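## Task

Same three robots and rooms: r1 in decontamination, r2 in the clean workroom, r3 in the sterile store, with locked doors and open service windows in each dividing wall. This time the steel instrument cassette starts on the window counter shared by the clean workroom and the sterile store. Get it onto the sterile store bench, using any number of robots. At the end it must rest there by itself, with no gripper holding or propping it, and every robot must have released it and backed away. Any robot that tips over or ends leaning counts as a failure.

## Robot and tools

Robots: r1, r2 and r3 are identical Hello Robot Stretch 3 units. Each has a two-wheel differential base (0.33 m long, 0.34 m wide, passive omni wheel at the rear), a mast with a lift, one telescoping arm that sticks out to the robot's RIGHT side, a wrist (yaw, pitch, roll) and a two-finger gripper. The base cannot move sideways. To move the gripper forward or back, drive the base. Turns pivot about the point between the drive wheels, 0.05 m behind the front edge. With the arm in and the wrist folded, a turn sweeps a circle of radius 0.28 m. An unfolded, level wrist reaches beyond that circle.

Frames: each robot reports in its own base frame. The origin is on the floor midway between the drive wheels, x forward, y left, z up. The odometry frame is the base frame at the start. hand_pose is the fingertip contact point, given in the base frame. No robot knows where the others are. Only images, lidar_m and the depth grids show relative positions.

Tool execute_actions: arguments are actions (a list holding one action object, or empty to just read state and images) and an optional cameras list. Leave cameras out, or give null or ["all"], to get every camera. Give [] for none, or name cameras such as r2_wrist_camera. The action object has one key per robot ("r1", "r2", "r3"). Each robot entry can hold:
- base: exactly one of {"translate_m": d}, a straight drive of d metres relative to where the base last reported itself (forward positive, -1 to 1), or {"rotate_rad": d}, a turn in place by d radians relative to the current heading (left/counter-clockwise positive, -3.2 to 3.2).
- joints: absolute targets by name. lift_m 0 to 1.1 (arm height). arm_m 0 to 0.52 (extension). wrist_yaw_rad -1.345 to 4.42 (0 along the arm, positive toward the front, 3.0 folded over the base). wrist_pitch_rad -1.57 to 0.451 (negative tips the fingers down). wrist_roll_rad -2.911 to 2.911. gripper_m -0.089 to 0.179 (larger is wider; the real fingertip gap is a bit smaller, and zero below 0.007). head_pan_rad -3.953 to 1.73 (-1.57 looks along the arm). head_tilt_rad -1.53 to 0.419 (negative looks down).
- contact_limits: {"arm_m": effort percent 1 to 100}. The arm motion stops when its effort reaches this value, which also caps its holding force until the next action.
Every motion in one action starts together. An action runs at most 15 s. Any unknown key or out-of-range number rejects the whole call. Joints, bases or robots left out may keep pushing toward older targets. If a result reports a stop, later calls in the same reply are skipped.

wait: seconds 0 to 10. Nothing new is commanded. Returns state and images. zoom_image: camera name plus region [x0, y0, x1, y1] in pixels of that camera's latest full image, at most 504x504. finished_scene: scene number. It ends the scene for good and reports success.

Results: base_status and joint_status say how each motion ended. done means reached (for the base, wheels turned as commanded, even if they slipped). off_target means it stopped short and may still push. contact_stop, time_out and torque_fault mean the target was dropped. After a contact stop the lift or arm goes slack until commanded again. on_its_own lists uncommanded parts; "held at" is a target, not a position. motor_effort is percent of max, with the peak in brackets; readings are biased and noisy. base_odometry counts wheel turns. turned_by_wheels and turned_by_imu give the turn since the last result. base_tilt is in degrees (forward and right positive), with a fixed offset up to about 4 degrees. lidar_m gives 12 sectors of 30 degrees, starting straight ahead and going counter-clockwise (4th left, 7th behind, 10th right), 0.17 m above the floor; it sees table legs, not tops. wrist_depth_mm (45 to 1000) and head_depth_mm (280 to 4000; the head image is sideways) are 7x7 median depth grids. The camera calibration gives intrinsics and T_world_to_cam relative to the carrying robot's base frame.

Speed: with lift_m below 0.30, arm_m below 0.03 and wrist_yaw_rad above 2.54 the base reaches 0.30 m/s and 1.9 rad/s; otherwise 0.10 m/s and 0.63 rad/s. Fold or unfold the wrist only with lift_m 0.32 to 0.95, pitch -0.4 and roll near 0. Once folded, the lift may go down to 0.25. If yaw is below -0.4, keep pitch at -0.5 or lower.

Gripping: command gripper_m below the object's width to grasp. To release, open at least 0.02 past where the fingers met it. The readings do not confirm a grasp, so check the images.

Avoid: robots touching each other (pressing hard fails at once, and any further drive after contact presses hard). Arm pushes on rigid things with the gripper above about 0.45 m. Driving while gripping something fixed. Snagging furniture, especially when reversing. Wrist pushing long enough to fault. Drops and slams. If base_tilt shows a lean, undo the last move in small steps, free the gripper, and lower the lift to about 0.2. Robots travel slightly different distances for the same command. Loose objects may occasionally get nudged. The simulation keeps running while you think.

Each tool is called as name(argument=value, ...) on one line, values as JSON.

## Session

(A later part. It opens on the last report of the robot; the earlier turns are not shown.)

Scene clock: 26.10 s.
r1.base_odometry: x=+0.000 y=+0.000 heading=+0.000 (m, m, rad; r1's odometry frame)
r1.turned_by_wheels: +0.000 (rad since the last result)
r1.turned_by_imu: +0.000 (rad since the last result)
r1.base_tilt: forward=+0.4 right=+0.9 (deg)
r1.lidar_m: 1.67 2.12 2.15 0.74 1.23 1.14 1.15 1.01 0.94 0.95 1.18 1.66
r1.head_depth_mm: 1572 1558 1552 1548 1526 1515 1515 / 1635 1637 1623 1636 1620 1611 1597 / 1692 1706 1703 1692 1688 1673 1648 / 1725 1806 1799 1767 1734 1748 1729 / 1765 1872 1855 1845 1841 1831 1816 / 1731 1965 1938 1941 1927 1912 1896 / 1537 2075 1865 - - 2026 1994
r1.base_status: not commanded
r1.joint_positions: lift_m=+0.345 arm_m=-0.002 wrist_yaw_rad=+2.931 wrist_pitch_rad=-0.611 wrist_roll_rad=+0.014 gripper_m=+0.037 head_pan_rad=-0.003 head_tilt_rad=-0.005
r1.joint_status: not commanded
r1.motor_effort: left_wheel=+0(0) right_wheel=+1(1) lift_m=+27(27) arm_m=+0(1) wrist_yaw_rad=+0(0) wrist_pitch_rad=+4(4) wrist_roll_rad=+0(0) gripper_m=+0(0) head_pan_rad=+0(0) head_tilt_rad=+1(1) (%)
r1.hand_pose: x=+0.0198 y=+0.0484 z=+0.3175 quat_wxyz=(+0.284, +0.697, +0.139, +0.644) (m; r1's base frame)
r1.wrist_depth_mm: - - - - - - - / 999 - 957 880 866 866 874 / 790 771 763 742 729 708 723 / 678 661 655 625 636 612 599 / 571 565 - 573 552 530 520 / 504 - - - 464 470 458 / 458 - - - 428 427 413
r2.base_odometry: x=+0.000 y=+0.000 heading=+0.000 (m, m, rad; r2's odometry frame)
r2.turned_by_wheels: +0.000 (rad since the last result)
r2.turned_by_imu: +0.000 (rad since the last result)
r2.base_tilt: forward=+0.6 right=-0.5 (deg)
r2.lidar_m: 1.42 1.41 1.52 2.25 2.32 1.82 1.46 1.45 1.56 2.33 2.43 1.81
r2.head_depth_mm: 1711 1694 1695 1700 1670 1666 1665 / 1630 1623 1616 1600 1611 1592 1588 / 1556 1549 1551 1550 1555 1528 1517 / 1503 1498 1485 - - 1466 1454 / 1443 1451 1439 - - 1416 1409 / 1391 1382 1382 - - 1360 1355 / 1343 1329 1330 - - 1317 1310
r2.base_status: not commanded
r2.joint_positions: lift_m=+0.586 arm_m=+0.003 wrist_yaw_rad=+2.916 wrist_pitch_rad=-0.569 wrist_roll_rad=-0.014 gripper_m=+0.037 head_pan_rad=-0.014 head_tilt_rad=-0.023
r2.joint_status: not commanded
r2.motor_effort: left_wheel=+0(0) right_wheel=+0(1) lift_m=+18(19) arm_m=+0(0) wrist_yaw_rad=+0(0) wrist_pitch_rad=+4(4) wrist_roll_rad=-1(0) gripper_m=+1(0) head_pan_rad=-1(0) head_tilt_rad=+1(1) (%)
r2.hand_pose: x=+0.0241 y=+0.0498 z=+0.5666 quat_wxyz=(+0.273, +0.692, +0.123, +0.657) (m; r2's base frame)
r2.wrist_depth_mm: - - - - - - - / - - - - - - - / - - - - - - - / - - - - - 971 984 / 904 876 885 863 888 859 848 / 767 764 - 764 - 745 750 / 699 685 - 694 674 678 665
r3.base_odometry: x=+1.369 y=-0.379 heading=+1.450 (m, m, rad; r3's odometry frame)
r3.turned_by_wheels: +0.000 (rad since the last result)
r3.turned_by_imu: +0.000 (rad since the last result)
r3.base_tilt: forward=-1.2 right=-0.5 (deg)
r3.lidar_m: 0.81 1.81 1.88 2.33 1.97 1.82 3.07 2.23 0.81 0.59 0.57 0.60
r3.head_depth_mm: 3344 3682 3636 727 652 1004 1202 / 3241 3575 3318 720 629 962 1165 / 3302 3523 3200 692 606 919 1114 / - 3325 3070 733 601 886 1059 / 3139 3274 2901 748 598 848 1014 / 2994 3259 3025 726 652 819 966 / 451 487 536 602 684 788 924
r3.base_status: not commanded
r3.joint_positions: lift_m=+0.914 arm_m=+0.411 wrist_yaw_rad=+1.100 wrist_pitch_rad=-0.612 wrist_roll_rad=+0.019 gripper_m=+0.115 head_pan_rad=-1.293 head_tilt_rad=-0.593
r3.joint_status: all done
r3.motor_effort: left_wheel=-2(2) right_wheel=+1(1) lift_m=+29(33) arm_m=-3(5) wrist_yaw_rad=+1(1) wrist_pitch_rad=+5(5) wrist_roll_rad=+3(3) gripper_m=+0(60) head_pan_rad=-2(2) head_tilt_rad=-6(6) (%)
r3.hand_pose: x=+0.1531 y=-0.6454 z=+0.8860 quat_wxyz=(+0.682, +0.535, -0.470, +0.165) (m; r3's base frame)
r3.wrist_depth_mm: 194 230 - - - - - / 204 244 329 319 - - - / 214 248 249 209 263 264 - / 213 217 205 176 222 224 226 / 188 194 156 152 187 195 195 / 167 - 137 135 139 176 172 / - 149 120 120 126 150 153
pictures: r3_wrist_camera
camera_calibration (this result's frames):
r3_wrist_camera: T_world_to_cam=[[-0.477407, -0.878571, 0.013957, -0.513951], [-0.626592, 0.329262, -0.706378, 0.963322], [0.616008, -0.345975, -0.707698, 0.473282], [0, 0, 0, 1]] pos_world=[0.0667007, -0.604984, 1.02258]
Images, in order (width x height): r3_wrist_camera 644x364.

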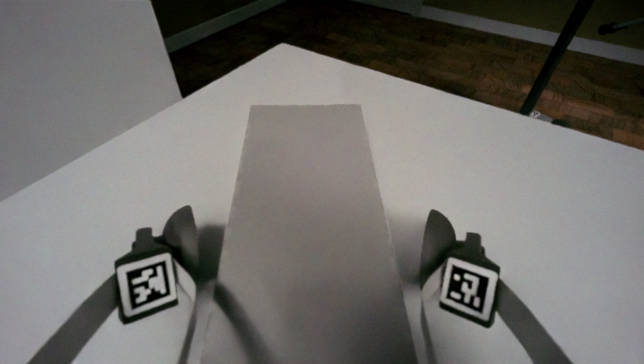

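execute_actions(actions=[{"r3":{"joints":{"gripper_m":0.04}}}], cameras=[])

execute_actions(actions=[{"r3":{"joints":{"lift_m":0.945,"head_pan_rad":-1.9}}}], cameras=["r3_head_camera"])

Scene clock: 27.97 s.
r1.base_odometry: x=+0.000 y=+0.000 heading=+0.000 (m, m, rad; r1's odometry frame)
r1.turned_by_wheels: +0.000 (rad since the last result)
r1.turned_by_imu: +0.000 (rad since the last result)
r1.base_tilt: forward=+0.4 right=+1.0 (deg)
r1.lidar_m: 1.67 2.12 2.15 0.74 1.23 1.14 1.15 1.02 0.94 0.95 1.18 1.66
r1.head_depth_mm: 1593 1565 1551 1544 1528 1518 1512 / 1623 1644 1632 1617 1605 1599 1588 / 1699 1719 1711 1702 1687 1670 1656 / 1753 1795 1790 1770 1762 1749 1738 / 1721 1890 1878 1846 1839 1815 1816 / 1733 1988 1951 1955 1945 1916 1911 / 1525 2078 1859 - - 2037 2002
r1.base_status: not commanded
r1.joint_positions: lift_m=+0.345 arm_m=-0.002 wrist_yaw_rad=+2.931 wrist_pitch_rad=-0.611 wrist_roll_rad=+0.014 gripper_m=+0.037 head_pan_rad=-0.003 head_tilt_rad=-0.005
r1.joint_status: not commanded
r1.motor_effort: left_wheel=+1(0) right_wheel=+0(0) lift_m=+27(27) arm_m=+0(0) wrist_yaw_rad=+0(0) wrist_pitch_rad=+4(4) wrist_roll_rad=+0(0) gripper_m=+0(0) head_pan_rad=+0(0) head_tilt_rad=+1(1) (%)
r1.hand_pose: x=+0.0198 y=+0.0484 z=+0.3175 quat_wxyz=(+0.284, +0.697, +0.139, +0.644) (m; r1's base frame)
r1.wrist_depth_mm: - - - - - - - / 997 - 943 908 916 862 850 / 798 769 762 746 745 705 692 / 665 655 645 645 620 613 597 / 577 575 - 553 549 533 521 / 500 - - - 463 476 463 / 452 - - - 425 421 415
r2.base_odometry: x=+0.000 y=+0.000 heading=+0.000 (m, m, rad; r2's odometry frame)
r2.turned_by_wheels: +0.000 (rad since the last result)
r2.turned_by_imu: +0.000 (rad since the last result)
r2.base_tilt: forward=+0.6 right=-0.6 (deg)
r2.lidar_m: 1.43 1.41 1.52 2.24 2.31 1.82 1.46 1.45 1.56 2.34 2.43 1.81
r2.head_depth_mm: 1717 1704 1701 1677 1686 1669 1656 / 1645 1636 1625 1618 1613 1604 1586 / 1573 1556 1553 1564 1548 1525 1524 / 1503 1508 1489 - - 1442 1470 / 1452 1444 1443 - - 1428 1417 / 1396 1383 1385 - - 1364 1363 / 1342 1325 1344 - - 1321 1301
r2.base_status: not commanded
r2.joint_positions: lift_m=+0.586 arm_m=+0.003 wrist_yaw_rad=+2.916 wrist_pitch_rad=-0.569 wrist_roll_rad=-0.014 gripper_m=+0.037 head_pan_rad=-0.014 head_tilt_rad=-0.023
r2.joint_status: not commanded
r2.motor_effort: left_wheel=+0(1) right_wheel=+0(0) lift_m=+19(19) arm_m=+0(0) wrist_yaw_rad=+0(0) wrist_pitch_rad=+4(4) wrist_roll_rad=+0(0) gripper_m=+1(0) head_pan_rad=+0(0) head_tilt_rad=+1(2) (%)
r2.hand_pose: x=+0.0241 y=+0.0498 z=+0.5666 quat_wxyz=(+0.273, +0.692, +0.123, +0.657) (m; r2's base frame)
r2.wrist_depth_mm: - - - - - - - / - - - - - - - / - - - - - - - / - - - - 990 983 - / 882 886 908 866 888 850 849 / 780 780 - 766 - 760 748 / 697 696 - 699 662 682 668
r3.base_odometry: x=+1.369 y=-0.379 heading=+1.450 (m, m, rad; r3's odometry frame)
r3.turned_by_wheels: +0.000 (rad since the last result)
r3.turned_by_imu: +0.000 (rad since the last result)
r3.base_tilt: forward=-1.2 right=-0.5 (deg)
r3.lidar_m: 0.81 1.82 1.88 2.33 1.97 1.82 3.07 2.24 0.81 0.60 0.57 0.59
r3.head_depth_mm: 3337 3706 3679 725 652 1005 1205 / 3319 3590 3324 719 628 961 1158 / 3272 3483 3192 691 606 920 1112 / - 3311 3087 733 602 885 1060 / 3131 3259 2915 756 598 847 1011 / 3003 3259 3018 727 652 815 964 / 451 487 536 601 683 786 924
r3.base_status: not commanded
r3.joint_positions: lift_m=+0.914 arm_m=+0.411 wrist_yaw_rad=+1.099 wrist_pitch_rad=-0.613 wrist_roll_rad=+0.019 gripper_m=+0.041 head_pan_rad=-1.293 head_tilt_rad=-0.593
r3.joint_status: all done
r3.motor_effort: left_wheel=-1(1) right_wheel=+0(1) lift_m=+29(30) arm_m=-3(3) wrist_yaw_rad=+0(1) wrist_pitch_rad=+6(6) wrist_roll_rad=+3(3) gripper_m=-15(91) head_pan_rad=-2(3) head_tilt_rad=-6(6) (%)
r3.hand_pose: x=+0.1529 y=-0.6453 z=+0.8857 quat_wxyz=(+0.682, +0.536, -0.470, +0.165) (m; r3's base frame)
r3.wrist_depth_mm: 193 231 - - - - - / 203 245 329 316 - - - / 215 246 247 208 262 264 - / 214 217 206 175 222 224 225 / 186 188 153 152 161 194 195 / 165 170 133 134 134 170 172 / 149 149 121 120 125 153 153
pictures: none
No camera images: the call's "cameras" was empty. Leave "cameras" out to get every camera's image.

Scene clock: 29.03 s.
r1.base_odometry: x=+0.000 y=+0.000 heading=+0.000 (m, m, rad; r1's odometry frame)
r1.turned_by_wheels: +0.000 (rad since the last result)
r1.turned_by_imu: +0.000 (rad since the last result)
r1.base_tilt: forward=+0.3 right=+0.8 (deg)
r1.lidar_m: 1.67 2.12 2.15 0.74 1.24 1.14 1.15 1.02 0.93 0.95 1.18 1.66
r1.head_depth_mm: 1589 1558 1549 1536 1532 1524 1511 / 1637 1645 1620 1627 1612 1601 1589 / 1711 1718 1708 1692 1682 1668 1654 / 1744 1800 1790 1784 1762 1732 1731 / 1733 1896 1875 1858 1835 1818 1805 / 1727 1996 1944 1961 1924 1910 1913 / 1538 2089 1834 - - 2019 1983
r1.base_status: not commanded
r1.joint_positions: lift_m=+0.345 arm_m=-0.002 wrist_yaw_rad=+2.931 wrist_pitch_rad=-0.611 wrist_roll_rad=+0.014 gripper_m=+0.037 head_pan_rad=-0.003 head_tilt_rad=-0.005
r1.joint_status: not commanded
r1.motor_effort: left_wheel=+1(0) right_wheel=+1(0) lift_m=+27(27) arm_m=-1(0) wrist_yaw_rad=+0(0) wrist_pitch_rad=+3(3) wrist_roll_rad=+0(0) gripper_m=+0(0) head_pan_rad=+0(0) head_tilt_rad=+0(1) (%)
r1.hand_pose: x=+0.0198 y=+0.0484 z=+0.3175 quat_wxyz=(+0.284, +0.697, +0.139, +0.644) (m; r1's base frame)
r1.wrist_depth_mm: - - - - - - - / 995 - 928 884 910 858 859 / 789 778 780 764 732 713 715 / 666 652 633 631 621 607 599 / 577 572 - 559 544 528 519 / 508 - - - 469 466 465 / 452 - - - 431 421 417
r2.base_odometry: x=+0.000 y=+0.000 heading=+0.000 (m, m, rad; r2's odometry frame)
r2.turned_by_wheels: +0.000 (rad since the last result)
r2.turned_by_imu: +0.000 (rad since the last result)
r2.base_tilt: forward=+0.7 right=-0.6 (deg)
r2.lidar_m: 1.43 1.41 1.52 2.24 2.32 1.82 1.46 1.45 1.56 2.34 2.43 1.81
r2.head_depth_mm: 1708 1707 1696 1677 1682 1655 1657 / 1630 1633 1614 1610 1607 1599 1589 / 1573 1563 1543 1555 1546 1523 1523 / 1496 1487 1483 - - 1451 1458 / 1441 1437 1453 - - 1424 1406 / 1394 1388 1387 - - 1363 1347 / 1335 1330 1334 - - 1321 1305
r2.base_status: not commanded
r2.joint_positions: lift_m=+0.586 arm_m=+0.003 wrist_yaw_rad=+2.916 wrist_pitch_rad=-0.569 wrist_roll_rad=-0.014 gripper_m=+0.037 head_pan_rad=-0.014 head_tilt_rad=-0.023
r2.joint_status: not commanded
r2.motor_effort: left_wheel=+0(0) right_wheel=+0(0) lift_m=+19(19) arm_m=+0(0) wrist_yaw_rad=+0(0) wrist_pitch_rad=+4(4) wrist_roll_rad=+0(0) gripper_m=+1(0) head_pan_rad=+1(0) head_tilt_rad=+2(1) (%)
r2.hand_pose: x=+0.0241 y=+0.0498 z=+0.5666 quat_wxyz=(+0.273, +0.692, +0.123, +0.657) (m; r2's base frame)
r2.wrist_depth_mm: - - - - - - - / - - - - - - - / - - - - - - - / - - - - 1000 - 996 / 899 884 903 869 889 863 866 / 779 775 - 752 - 760 750 / 692 693 - 700 667 670 667
r3.base_odometry: x=+1.369 y=-0.379 heading=+1.450 (m, m, rad; r3's odometry frame)
r3.turned_by_wheels: +0.000 (rad since the last result)
r3.turned_by_imu: +0.000 (rad since the last result)
r3.base_tilt: forward=-1.1 right=-0.5 (deg)
r3.lidar_m: 0.81 1.82 1.88 2.33 1.97 1.81 3.05 2.23 0.81 0.60 0.57 0.59
r3.head_depth_mm: 1030 1193 1431 1791 - - - / 899 1024 1163 1368 - - 1226 / 856 933 1004 - - 1450 1276 / 3312 3599 1060 - 1157 1379 1267 / 3601 - 936 754 1006 1158 1232 / 3778 - 951 752 653 998 1141 / 3486 3703 - 719 607 873 993
r3.base_status: not commanded
r3.joint_positions: lift_m=+0.945 arm_m=+0.411 wrist_yaw_rad=+1.099 wrist_pitch_rad=-0.632 wrist_roll_rad=+0.019 gripper_m=+0.041 head_pan_rad=-1.893 head_tilt_rad=-0.593
r3.joint_status: all done
r3.motor_effort: left_wheel=-1(1) right_wheel=+0(0) lift_m=+40(39) arm_m=-3(3) wrist_yaw_rad=+1(1) wrist_pitch_rad=+13(13) wrist_roll_rad=+3(3) gripper_m=-15(15) head_pan_rad=-3(25) head_tilt_rad=-6(4) (%)
r3.hand_pose: x=+0.1500 y=-0.6439 z=+0.9126 quat_wxyz=(+0.684, +0.540, -0.465, +0.158) (m; r3's base frame)
r3.wrist_depth_mm: 194 232 - - - - - / 205 246 - 358 - - - / 215 264 296 299 300 - - / 230 249 244 193 256 257 261 / 218 221 158 157 225 225 226 / 194 198 131 132 131 199 200 / 174 173 116 114 121 179 180
pictures: r3_head_camera (sideways: a quarter turn clockwise sets it upright)
camera_calibration (this result's frames):
r3_head_camera: T_world_to_cam=[[0.13689, 0.530402, -0.836621, 1.10634], [0.947792, -0.31569, -0.0450612, 0.0581198], [-0.288013, -0.786774, -0.545925, 0.67056], [0, 0, 0, 1]] pos_world=[-0.0134024, -0.0408782, 1.29428]
Images, in order (width x height): r3_head_camera 896x504.

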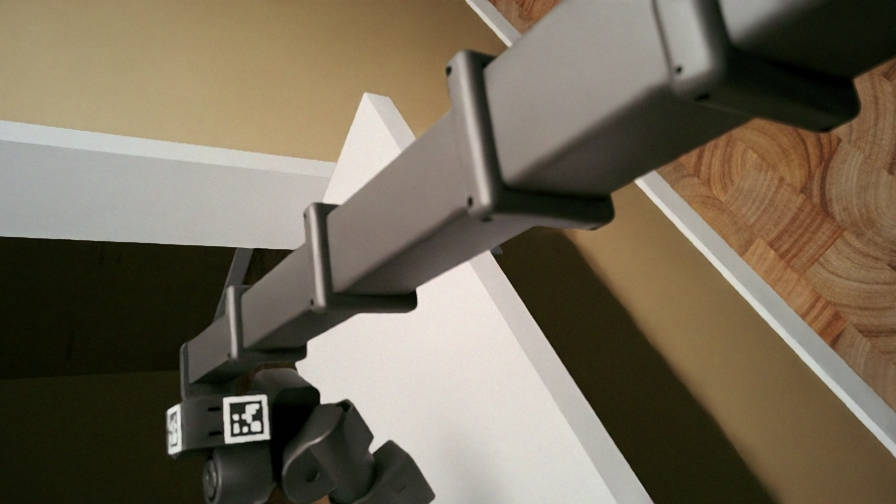

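execute_actions(actions=[{"r3":{"joints":{"lift_m":0.915}}}], cameras=[])

execute_actions(actions=[{"r3":{"joints":{"gripper_m":0.105}}}], cameras=[])

execute_actions(actions=[{"r3":{"base":{"translate_m":0.012},"joints":{"arm_m":0.417}}}], cameras=["r3_wrist_camera"])

Scene clock: 30.53 s.
r1.base_odometry: x=+0.000 y=+0.000 heading=+0.000 (m, m, rad; r1's odometry frame)
r1.turned_by_wheels: +0.000 (rad since the last result)
r1.turned_by_imu: +0.000 (rad since the last result)
r1.base_tilt: forward=+0.5 right=+0.9 (deg)
r1.lidar_m: 1.67 2.11 2.15 0.74 1.24 1.14 1.15 1.02 0.94 0.94 1.18 1.66
r1.head_depth_mm: 1583 1557 1563 1540 1527 1524 1506 / 1628 1634 1630 1619 1613 1591 1591 / 1696 1722 1690 1682 1692 1667 1653 / 1739 1798 1775 1771 1772 1739 1730 / 1739 1866 1886 1876 1848 1830 1815 / 1760 1997 1980 1966 1920 1912 1890 / 1539 2109 1872 - - 2023 1994
r1.base_status: not commanded
r1.joint_positions: lift_m=+0.345 arm_m=-0.002 wrist_yaw_rad=+2.931 wrist_pitch_rad=-0.611 wrist_roll_rad=+0.014 gripper_m=+0.037 head_pan_rad=-0.003 head_tilt_rad=-0.005
r1.joint_status: not commanded
r1.motor_effort: left_wheel=+0(1) right_wheel=+0(0) lift_m=+27(27) arm_m=+0(1) wrist_yaw_rad=+0(0) wrist_pitch_rad=+4(4) wrist_roll_rad=+0(0) gripper_m=+0(0) head_pan_rad=+0(0) head_tilt_rad=+1(0) (%)
r1.hand_pose: x=+0.0198 y=+0.0484 z=+0.3175 quat_wxyz=(+0.284, +0.697, +0.139, +0.644) (m; r1's base frame)
r1.wrist_depth_mm: - - - - - - - / 971 - 943 904 899 891 840 / 810 783 762 768 725 726 705 / 667 655 645 634 627 604 602 / 564 565 - 558 545 525 521 / 500 - - - 461 472 459 / 447 - - - 429 414 418
r2.base_odometry: x=+0.000 y=+0.000 heading=+0.000 (m, m, rad; r2's odometry frame)
r2.turned_by_wheels: +0.000 (rad since the last result)
r2.turned_by_imu: +0.000 (rad since the last result)
r2.base_tilt: forward=+0.7 right=-0.5 (deg)
r2.lidar_m: 1.42 1.41 1.52 2.25 2.32 1.82 1.46 1.45 1.56 2.32 2.43 1.81
r2.head_depth_mm: 1716 1703 1690 1701 1677 1657 1673 / 1622 1632 1620 1602 1614 1612 1589 / 1554 1554 1539 1553 1555 1532 1529 / 1503 1493 1500 - - 1456 1468 / 1452 1428 1442 - - 1423 1408 / 1390 1389 1383 - - 1351 1364 / 1341 1332 1341 - - 1320 1300
r2.base_status: not commanded
r2.joint_positions: lift_m=+0.586 arm_m=+0.003 wrist_yaw_rad=+2.916 wrist_pitch_rad=-0.569 wrist_roll_rad=-0.014 gripper_m=+0.037 head_pan_rad=-0.014 head_tilt_rad=-0.023
r2.joint_status: not commanded
r2.motor_effort: left_wheel=+1(0) right_wheel=+0(0) lift_m=+19(19) arm_m=+0(0) wrist_yaw_rad=+0(0) wrist_pitch_rad=+4(4) wrist_roll_rad=-1(1) gripper_m=+0(1) head_pan_rad=-1(1) head_tilt_rad=+1(2) (%)
r2.hand_pose: x=+0.0241 y=+0.0498 z=+0.5666 quat_wxyz=(+0.273, +0.692, +0.123, +0.657) (m; r2's base frame)
r2.wrist_depth_mm: - - - - - - - / - - - - - - - / - - - - - - - / - - - - 982 - 988 / 888 903 906 867 879 859 847 / 781 775 - 762 - 751 739 / 695 692 - 691 672 676 667
r3.base_odometry: x=+1.369 y=-0.379 heading=+1.450 (m, m, rad; r3's odometry frame)
r3.turned_by_wheels: +0.000 (rad since the last result)
r3.turned_by_imu: +0.000 (rad since the last result)
r3.base_tilt: forward=-0.9 right=-0.3 (deg)
r3.lidar_m: 0.81 1.81 1.88 2.33 1.97 1.82 3.07 2.24 0.82 0.59 0.57 0.59
r3.head_depth_mm: 1032 1197 1431 1779 1838 - - / 899 1024 1165 1416 - - - / 857 932 999 870 - 1432 1264 / 3296 3642 1049 - 1154 1372 1265 / 3634 - - 731 1006 1164 1236 / 3744 - - 751 655 1002 1143 / 3476 3713 - 695 608 875 991
r3.base_status: not commanded
r3.joint_positions: lift_m=+0.915 arm_m=+0.411 wrist_yaw_rad=+1.099 wrist_pitch_rad=-0.622 wrist_roll_rad=+0.019 gripper_m=+0.041 head_pan_rad=-1.893 head_tilt_rad=-0.593
r3.joint_status: all done
r3.motor_effort: left_wheel=-3(3) right_wheel=+5(6) lift_m=+29(37) arm_m=-3(3) wrist_yaw_rad=+0(1) wrist_pitch_rad=+9(13) wrist_roll_rad=+3(3) gripper_m=-15(15) head_pan_rad=-3(3) head_tilt_rad=-6(5) (%)
r3.hand_pose: x=+0.1515 y=-0.6446 z=+0.8849 quat_wxyz=(+0.683, +0.538, -0.467, +0.162) (m; r3's base frame)
r3.wrist_depth_mm: 194 233 - - - - - / 205 247 311 310 - - - / 215 243 246 205 260 263 - / 213 216 205 175 220 222 223 / 186 188 153 151 173 193 194 / 165 169 134 134 133 170 171 / 149 149 123 120 126 153 154
pictures: none
No camera images: the call's "cameras" was empty. Leave "cameras" out to get every camera's image.

Scene clock: 31.67 s.
r1.base_odometry: x=+0.000 y=+0.000 heading=+0.000 (m, m, rad; r1's odometry frame)
r1.turned_by_wheels: +0.000 (rad since the last result)
r1.turned_by_imu: +0.000 (rad since the last result)
r1.base_tilt: forward=+0.3 right=+1.0 (deg)
r1.lidar_m: 1.67 2.13 2.15 0.75 1.23 1.14 1.15 1.01 0.94 0.95 1.18 1.66
r1.head_depth_mm: 1578 1557 1541 1533 1520 1521 1508 / 1646 1647 1642 1606 1621 1610 1591 / 1694 1708 1700 1680 1689 1680 1654 / 1746 1798 1794 1775 1764 1745 1734 / 1739 1892 1857 1861 1852 1828 1812 / 1742 1968 1949 1942 1928 1932 1912 / 1537 2081 1845 - - 1992 2005
r1.base_status: not commanded
r1.joint_positions: lift_m=+0.345 arm_m=-0.002 wrist_yaw_rad=+2.931 wrist_pitch_rad=-0.611 wrist_roll_rad=+0.014 gripper_m=+0.037 head_pan_rad=-0.003 head_tilt_rad=-0.005
r1.joint_status: not commanded
r1.motor_effort: left_wheel=+1(1) right_wheel=+0(1) lift_m=+26(27) arm_m=+0(0) wrist_yaw_rad=+0(1) wrist_pitch_rad=+3(4) wrist_roll_rad=+0(0) gripper_m=+0(0) head_pan_rad=+0(1) head_tilt_rad=+1(1) (%)
r1.hand_pose: x=+0.0198 y=+0.0484 z=+0.3175 quat_wxyz=(+0.284, +0.697, +0.139, +0.644) (m; r1's base frame)
r1.wrist_depth_mm: - - - - - - - / 977 - 927 891 902 869 834 / 804 789 759 758 740 726 709 / 678 645 662 636 625 622 589 / 573 569 - 558 552 535 515 / 503 - - - 475 470 463 / 455 - - - 428 423 416
r2.base_odometry: x=+0.000 y=+0.000 heading=+0.000 (m, m, rad; r2's odometry frame)
r2.turned_by_wheels: +0.000 (rad since the last result)
r2.turned_by_imu: +0.000 (rad since the last result)
r2.base_tilt: forward=+0.7 right=-0.5 (deg)
r2.lidar_m: 1.43 1.41 1.52 2.25 2.32 1.82 1.47 1.45 1.56 2.33 2.43 1.81
r2.head_depth_mm: 1715 1704 1692 1687 1677 1674 1667 / 1629 1633 1621 1613 1606 1608 1590 / 1563 1561 1538 1563 1563 1528 1521 / 1514 1506 1483 - - 1455 1458 / 1440 1441 1442 - - 1425 1400 / 1392 1370 1386 - - 1365 1358 / 1341 1326 1341 - - 1312 1309
r2.base_status: not commanded
r2.joint_positions: lift_m=+0.586 arm_m=+0.003 wrist_yaw_rad=+2.916 wrist_pitch_rad=-0.569 wrist_roll_rad=-0.014 gripper_m=+0.037 head_pan_rad=-0.014 head_tilt_rad=-0.023
r2.joint_status: not commanded
r2.motor_effort: left_wheel=+0(0) right_wheel=+0(0) lift_m=+18(19) arm_m=+0(1) wrist_yaw_rad=+0(0) wrist_pitch_rad=+4(4) wrist_roll_rad=-1(0) gripper_m=+0(0) head_pan_rad=+0(0) head_tilt_rad=+2(1) (%)
r2.hand_pose: x=+0.0241 y=+0.0498 z=+0.5666 quat_wxyz=(+0.273, +0.692, +0.123, +0.657) (m; r2's base frame)
r2.wrist_depth_mm: - - - - - - - / - - - - - - - / - - - - - - - / - - - - - 987 998 / 887 878 894 878 891 861 853 / 787 777 - 764 - 754 754 / 694 689 - 692 674 673 667
r3.base_odometry: x=+1.369 y=-0.379 heading=+1.450 (m, m, rad; r3's odometry frame)
r3.turned_by_wheels: +0.000 (rad since the last result)
r3.turned_by_imu: +0.000 (rad since the last result)
r3.base_tilt: forward=-1.1 right=-0.4 (deg)
r3.lidar_m: 0.81 1.81 1.89 2.32 1.97 1.81 3.08 2.24 0.81 0.59 0.57 0.59
r3.head_depth_mm: 1031 1197 1423 1752 1821 - - / 898 1026 1160 1416 - - - / 855 934 1002 871 - 1432 1270 / 3317 3601 1049 - 1150 1373 1262 / 3615 - - 729 1008 1162 1233 / 3808 - 926 751 654 999 1142 / 3517 3728 - 696 606 876 992
r3.base_status: not commanded
r3.joint_positions: lift_m=+0.915 arm_m=+0.411 wrist_yaw_rad=+1.100 wrist_pitch_rad=-0.616 wrist_roll_rad=+0.019 gripper_m=+0.105 head_pan_rad=-1.893 head_tilt_rad=-0.593
r3.joint_status: all done
r3.motor_effort: left_wheel=-2(3) right_wheel=+1(5) lift_m=+30(28) arm_m=-3(3) wrist_yaw_rad=+0(0) wrist_pitch_rad=+7(9) wrist_roll_rad=+3(3) gripper_m=+0(79) head_pan_rad=-3(2) head_tilt_rad=-5(5) (%)
r3.hand_pose: x=+0.1526 y=-0.6449 z=+0.8862 quat_wxyz=(+0.682, +0.537, -0.469, +0.164) (m; r3's base frame)
r3.wrist_depth_mm: 193 231 - - - - - / 203 245 330 316 - - - / 216 248 250 208 264 265 - / 214 218 207 176 222 224 226 / 188 193 156 154 187 195 196 / 166 - 136 135 136 173 172 / - 149 120 121 127 153 154
pictures: none
No camera images: the call's "cameras" was empty. Leave "cameras" out to get every camera's image.

Scene clock: 33.23 s.
r1.base_odometry: x=+0.000 y=+0.000 heading=+0.000 (m, m, rad; r1's odometry frame)
r1.turned_by_wheels: +0.000 (rad since the last result)
r1.turned_by_imu: +0.000 (rad since the last result)
r1.base_tilt: forward=+0.3 right=+0.9 (deg)
r1.lidar_m: 1.67 2.13 2.15 0.74 1.24 1.14 1.15 1.02 0.94 0.95 1.18 1.66
r1.head_depth_mm: 1585 1551 1559 1552 1527 1526 1511 / 1634 1642 1629 1616 1612 1599 1594 / 1710 1702 1711 1702 1668 1674 1650 / 1738 1797 1780 1766 1761 1754 1726 / 1735 1868 1860 1859 1854 1819 1824 / 1746 1993 1943 1937 1920 1907 1891 / 1535 2091 1844 - - 2002 1982
r1.base_status: not commanded
r1.joint_positions: lift_m=+0.345 arm_m=-0.002 wrist_yaw_rad=+2.931 wrist_pitch_rad=-0.611 wrist_roll_rad=+0.014 gripper_m=+0.037 head_pan_rad=-0.003 head_tilt_rad=-0.005
r1.joint_status: not commanded
r1.motor_effort: left_wheel=+1(0) right_wheel=+1(0) lift_m=+27(27) arm_m=+0(0) wrist_yaw_rad=+0(0) wrist_pitch_rad=+4(4) wrist_roll_rad=+0(0) gripper_m=+0(0) head_pan_rad=+0(0) head_tilt_rad=+1(2) (%)
r1.hand_pose: x=+0.0198 y=+0.0484 z=+0.3175 quat_wxyz=(+0.284, +0.697, +0.139, +0.644) (m; r1's base frame)
r1.wrist_depth_mm: - - - - - - - / 997 - 933 886 897 879 833 / 803 778 753 745 734 734 697 / 667 655 640 647 618 606 604 / 579 567 - 560 550 527 519 / 513 - - - 470 469 453 / 451 - - - 427 421 417
r2.base_odometry: x=+0.000 y=+0.000 heading=+0.000 (m, m, rad; r2's odometry frame)
r2.turned_by_wheels: +0.000 (rad since the last result)
r2.turned_by_imu: +0.000 (rad since the last result)
r2.base_tilt: forward=+0.4 right=-0.5 (deg)
r2.lidar_m: 1.43 1.41 1.52 2.24 2.32 1.82 1.47 1.45 1.56 2.34 2.43 1.81
r2.head_depth_mm: 1719 1704 1710 1688 1682 1678 1663 / 1635 1629 1624 1621 1604 1597 1595 / 1561 1556 1552 1564 1553 1544 1523 / 1498 1510 1493 - - 1456 1461 / 1445 1443 1454 - - 1420 1403 / 1384 1370 1395 - - 1355 1360 / 1347 1336 1337 - - 1315 1314
r2.base_status: not commanded
r2.joint_positions: lift_m=+0.586 arm_m=+0.003 wrist_yaw_rad=+2.916 wrist_pitch_rad=-0.569 wrist_roll_rad=-0.014 gripper_m=+0.037 head_pan_rad=-0.014 head_tilt_rad=-0.023
r2.joint_status: not commanded
r2.motor_effort: left_wheel=+0(0) right_wheel=+0(1) lift_m=+19(19) arm_m=+0(0) wrist_yaw_rad=+0(0) wrist_pitch_rad=+4(4) wrist_roll_rad=-1(0) gripper_m=+1(0) head_pan_rad=+0(1) head_tilt_rad=+2(1) (%)
r2.hand_pose: x=+0.0241 y=+0.0498 z=+0.5666 quat_wxyz=(+0.273, +0.692, +0.123, +0.657) (m; r2's base frame)
r2.wrist_depth_mm: - - - - - - - / - - - - - - - / - - - - - - - / - - - - - - 982 / 898 878 899 873 884 854 866 / 793 763 - 783 - 750 746 / 697 680 - 695 674 674 668
r3.base_odometry: x=+1.370 y=-0.367 heading=+1.450 (m, m, rad; r3's odometry frame)
r3.turned_by_wheels: +0.000 (rad since the last result)
r3.turned_by_imu: +0.000 (rad since the last result)
r3.base_tilt: forward=-1.1 right=-0.5 (deg)
r3.lidar_m: 0.81 1.80 1.87 2.33 1.97 1.83 3.08 2.21 0.81 0.59 0.57 0.59
r3.head_depth_mm: 1020 1182 1406 1745 1829 - - / 890 1011 1133 1397 - - - / 866 945 1001 866 - 1433 1266 / 3359 3634 1063 - 1142 1355 1267 / 3622 - - 729 994 1154 1231 / 3750 - 929 751 651 988 1130 / 3490 3718 - 705 600 867 983
r3.base_status: done
r3.joint_positions: lift_m=+0.915 arm_m=+0.417 wrist_yaw_rad=+1.100 wrist_pitch_rad=-0.616 wrist_roll_rad=+0.019 gripper_m=+0.105 head_pan_rad=-1.893 head_tilt_rad=-0.593
r3.joint_status: all done
r3.motor_effort: left_wheel=-1(3) right_wheel=+1(6) lift_m=+28(29) arm_m=+3(4) wrist_yaw_rad=+0(1) wrist_pitch_rad=+7(7) wrist_roll_rad=+3(3) gripper_m=+0(0) head_pan_rad=-3(2) head_tilt_rad=-5(6) (%)
r3.hand_pose: x=+0.1526 y=-0.6503 z=+0.8862 quat_wxyz=(+0.682, +0.537, -0.469, +0.164) (m; r3's base frame)
r3.wrist_depth_mm: 187 224 - - - - - / 197 237 345 314 - - - / 207 245 248 208 262 266 - / 210 217 206 177 222 225 227 / 187 193 156 153 183 194 195 / 167 - 135 135 136 174 173 / - 150 121 121 127 153 154
pictures: r3_wrist_camera
camera_calibration (this result's frames):
r3_wrist_camera: T_world_to_cam=[[-0.476747, -0.878928, 0.0140642, -0.518996], [-0.629359, 0.330119, -0.703512, 0.963214], [0.613694, -0.344249, -0.710544, 0.476056], [0, 0, 0, 1]] pos_world=[0.0666246, -0.610253, 1.02319]
Images, in order (width x height): r3_wrist_camera 644x364.

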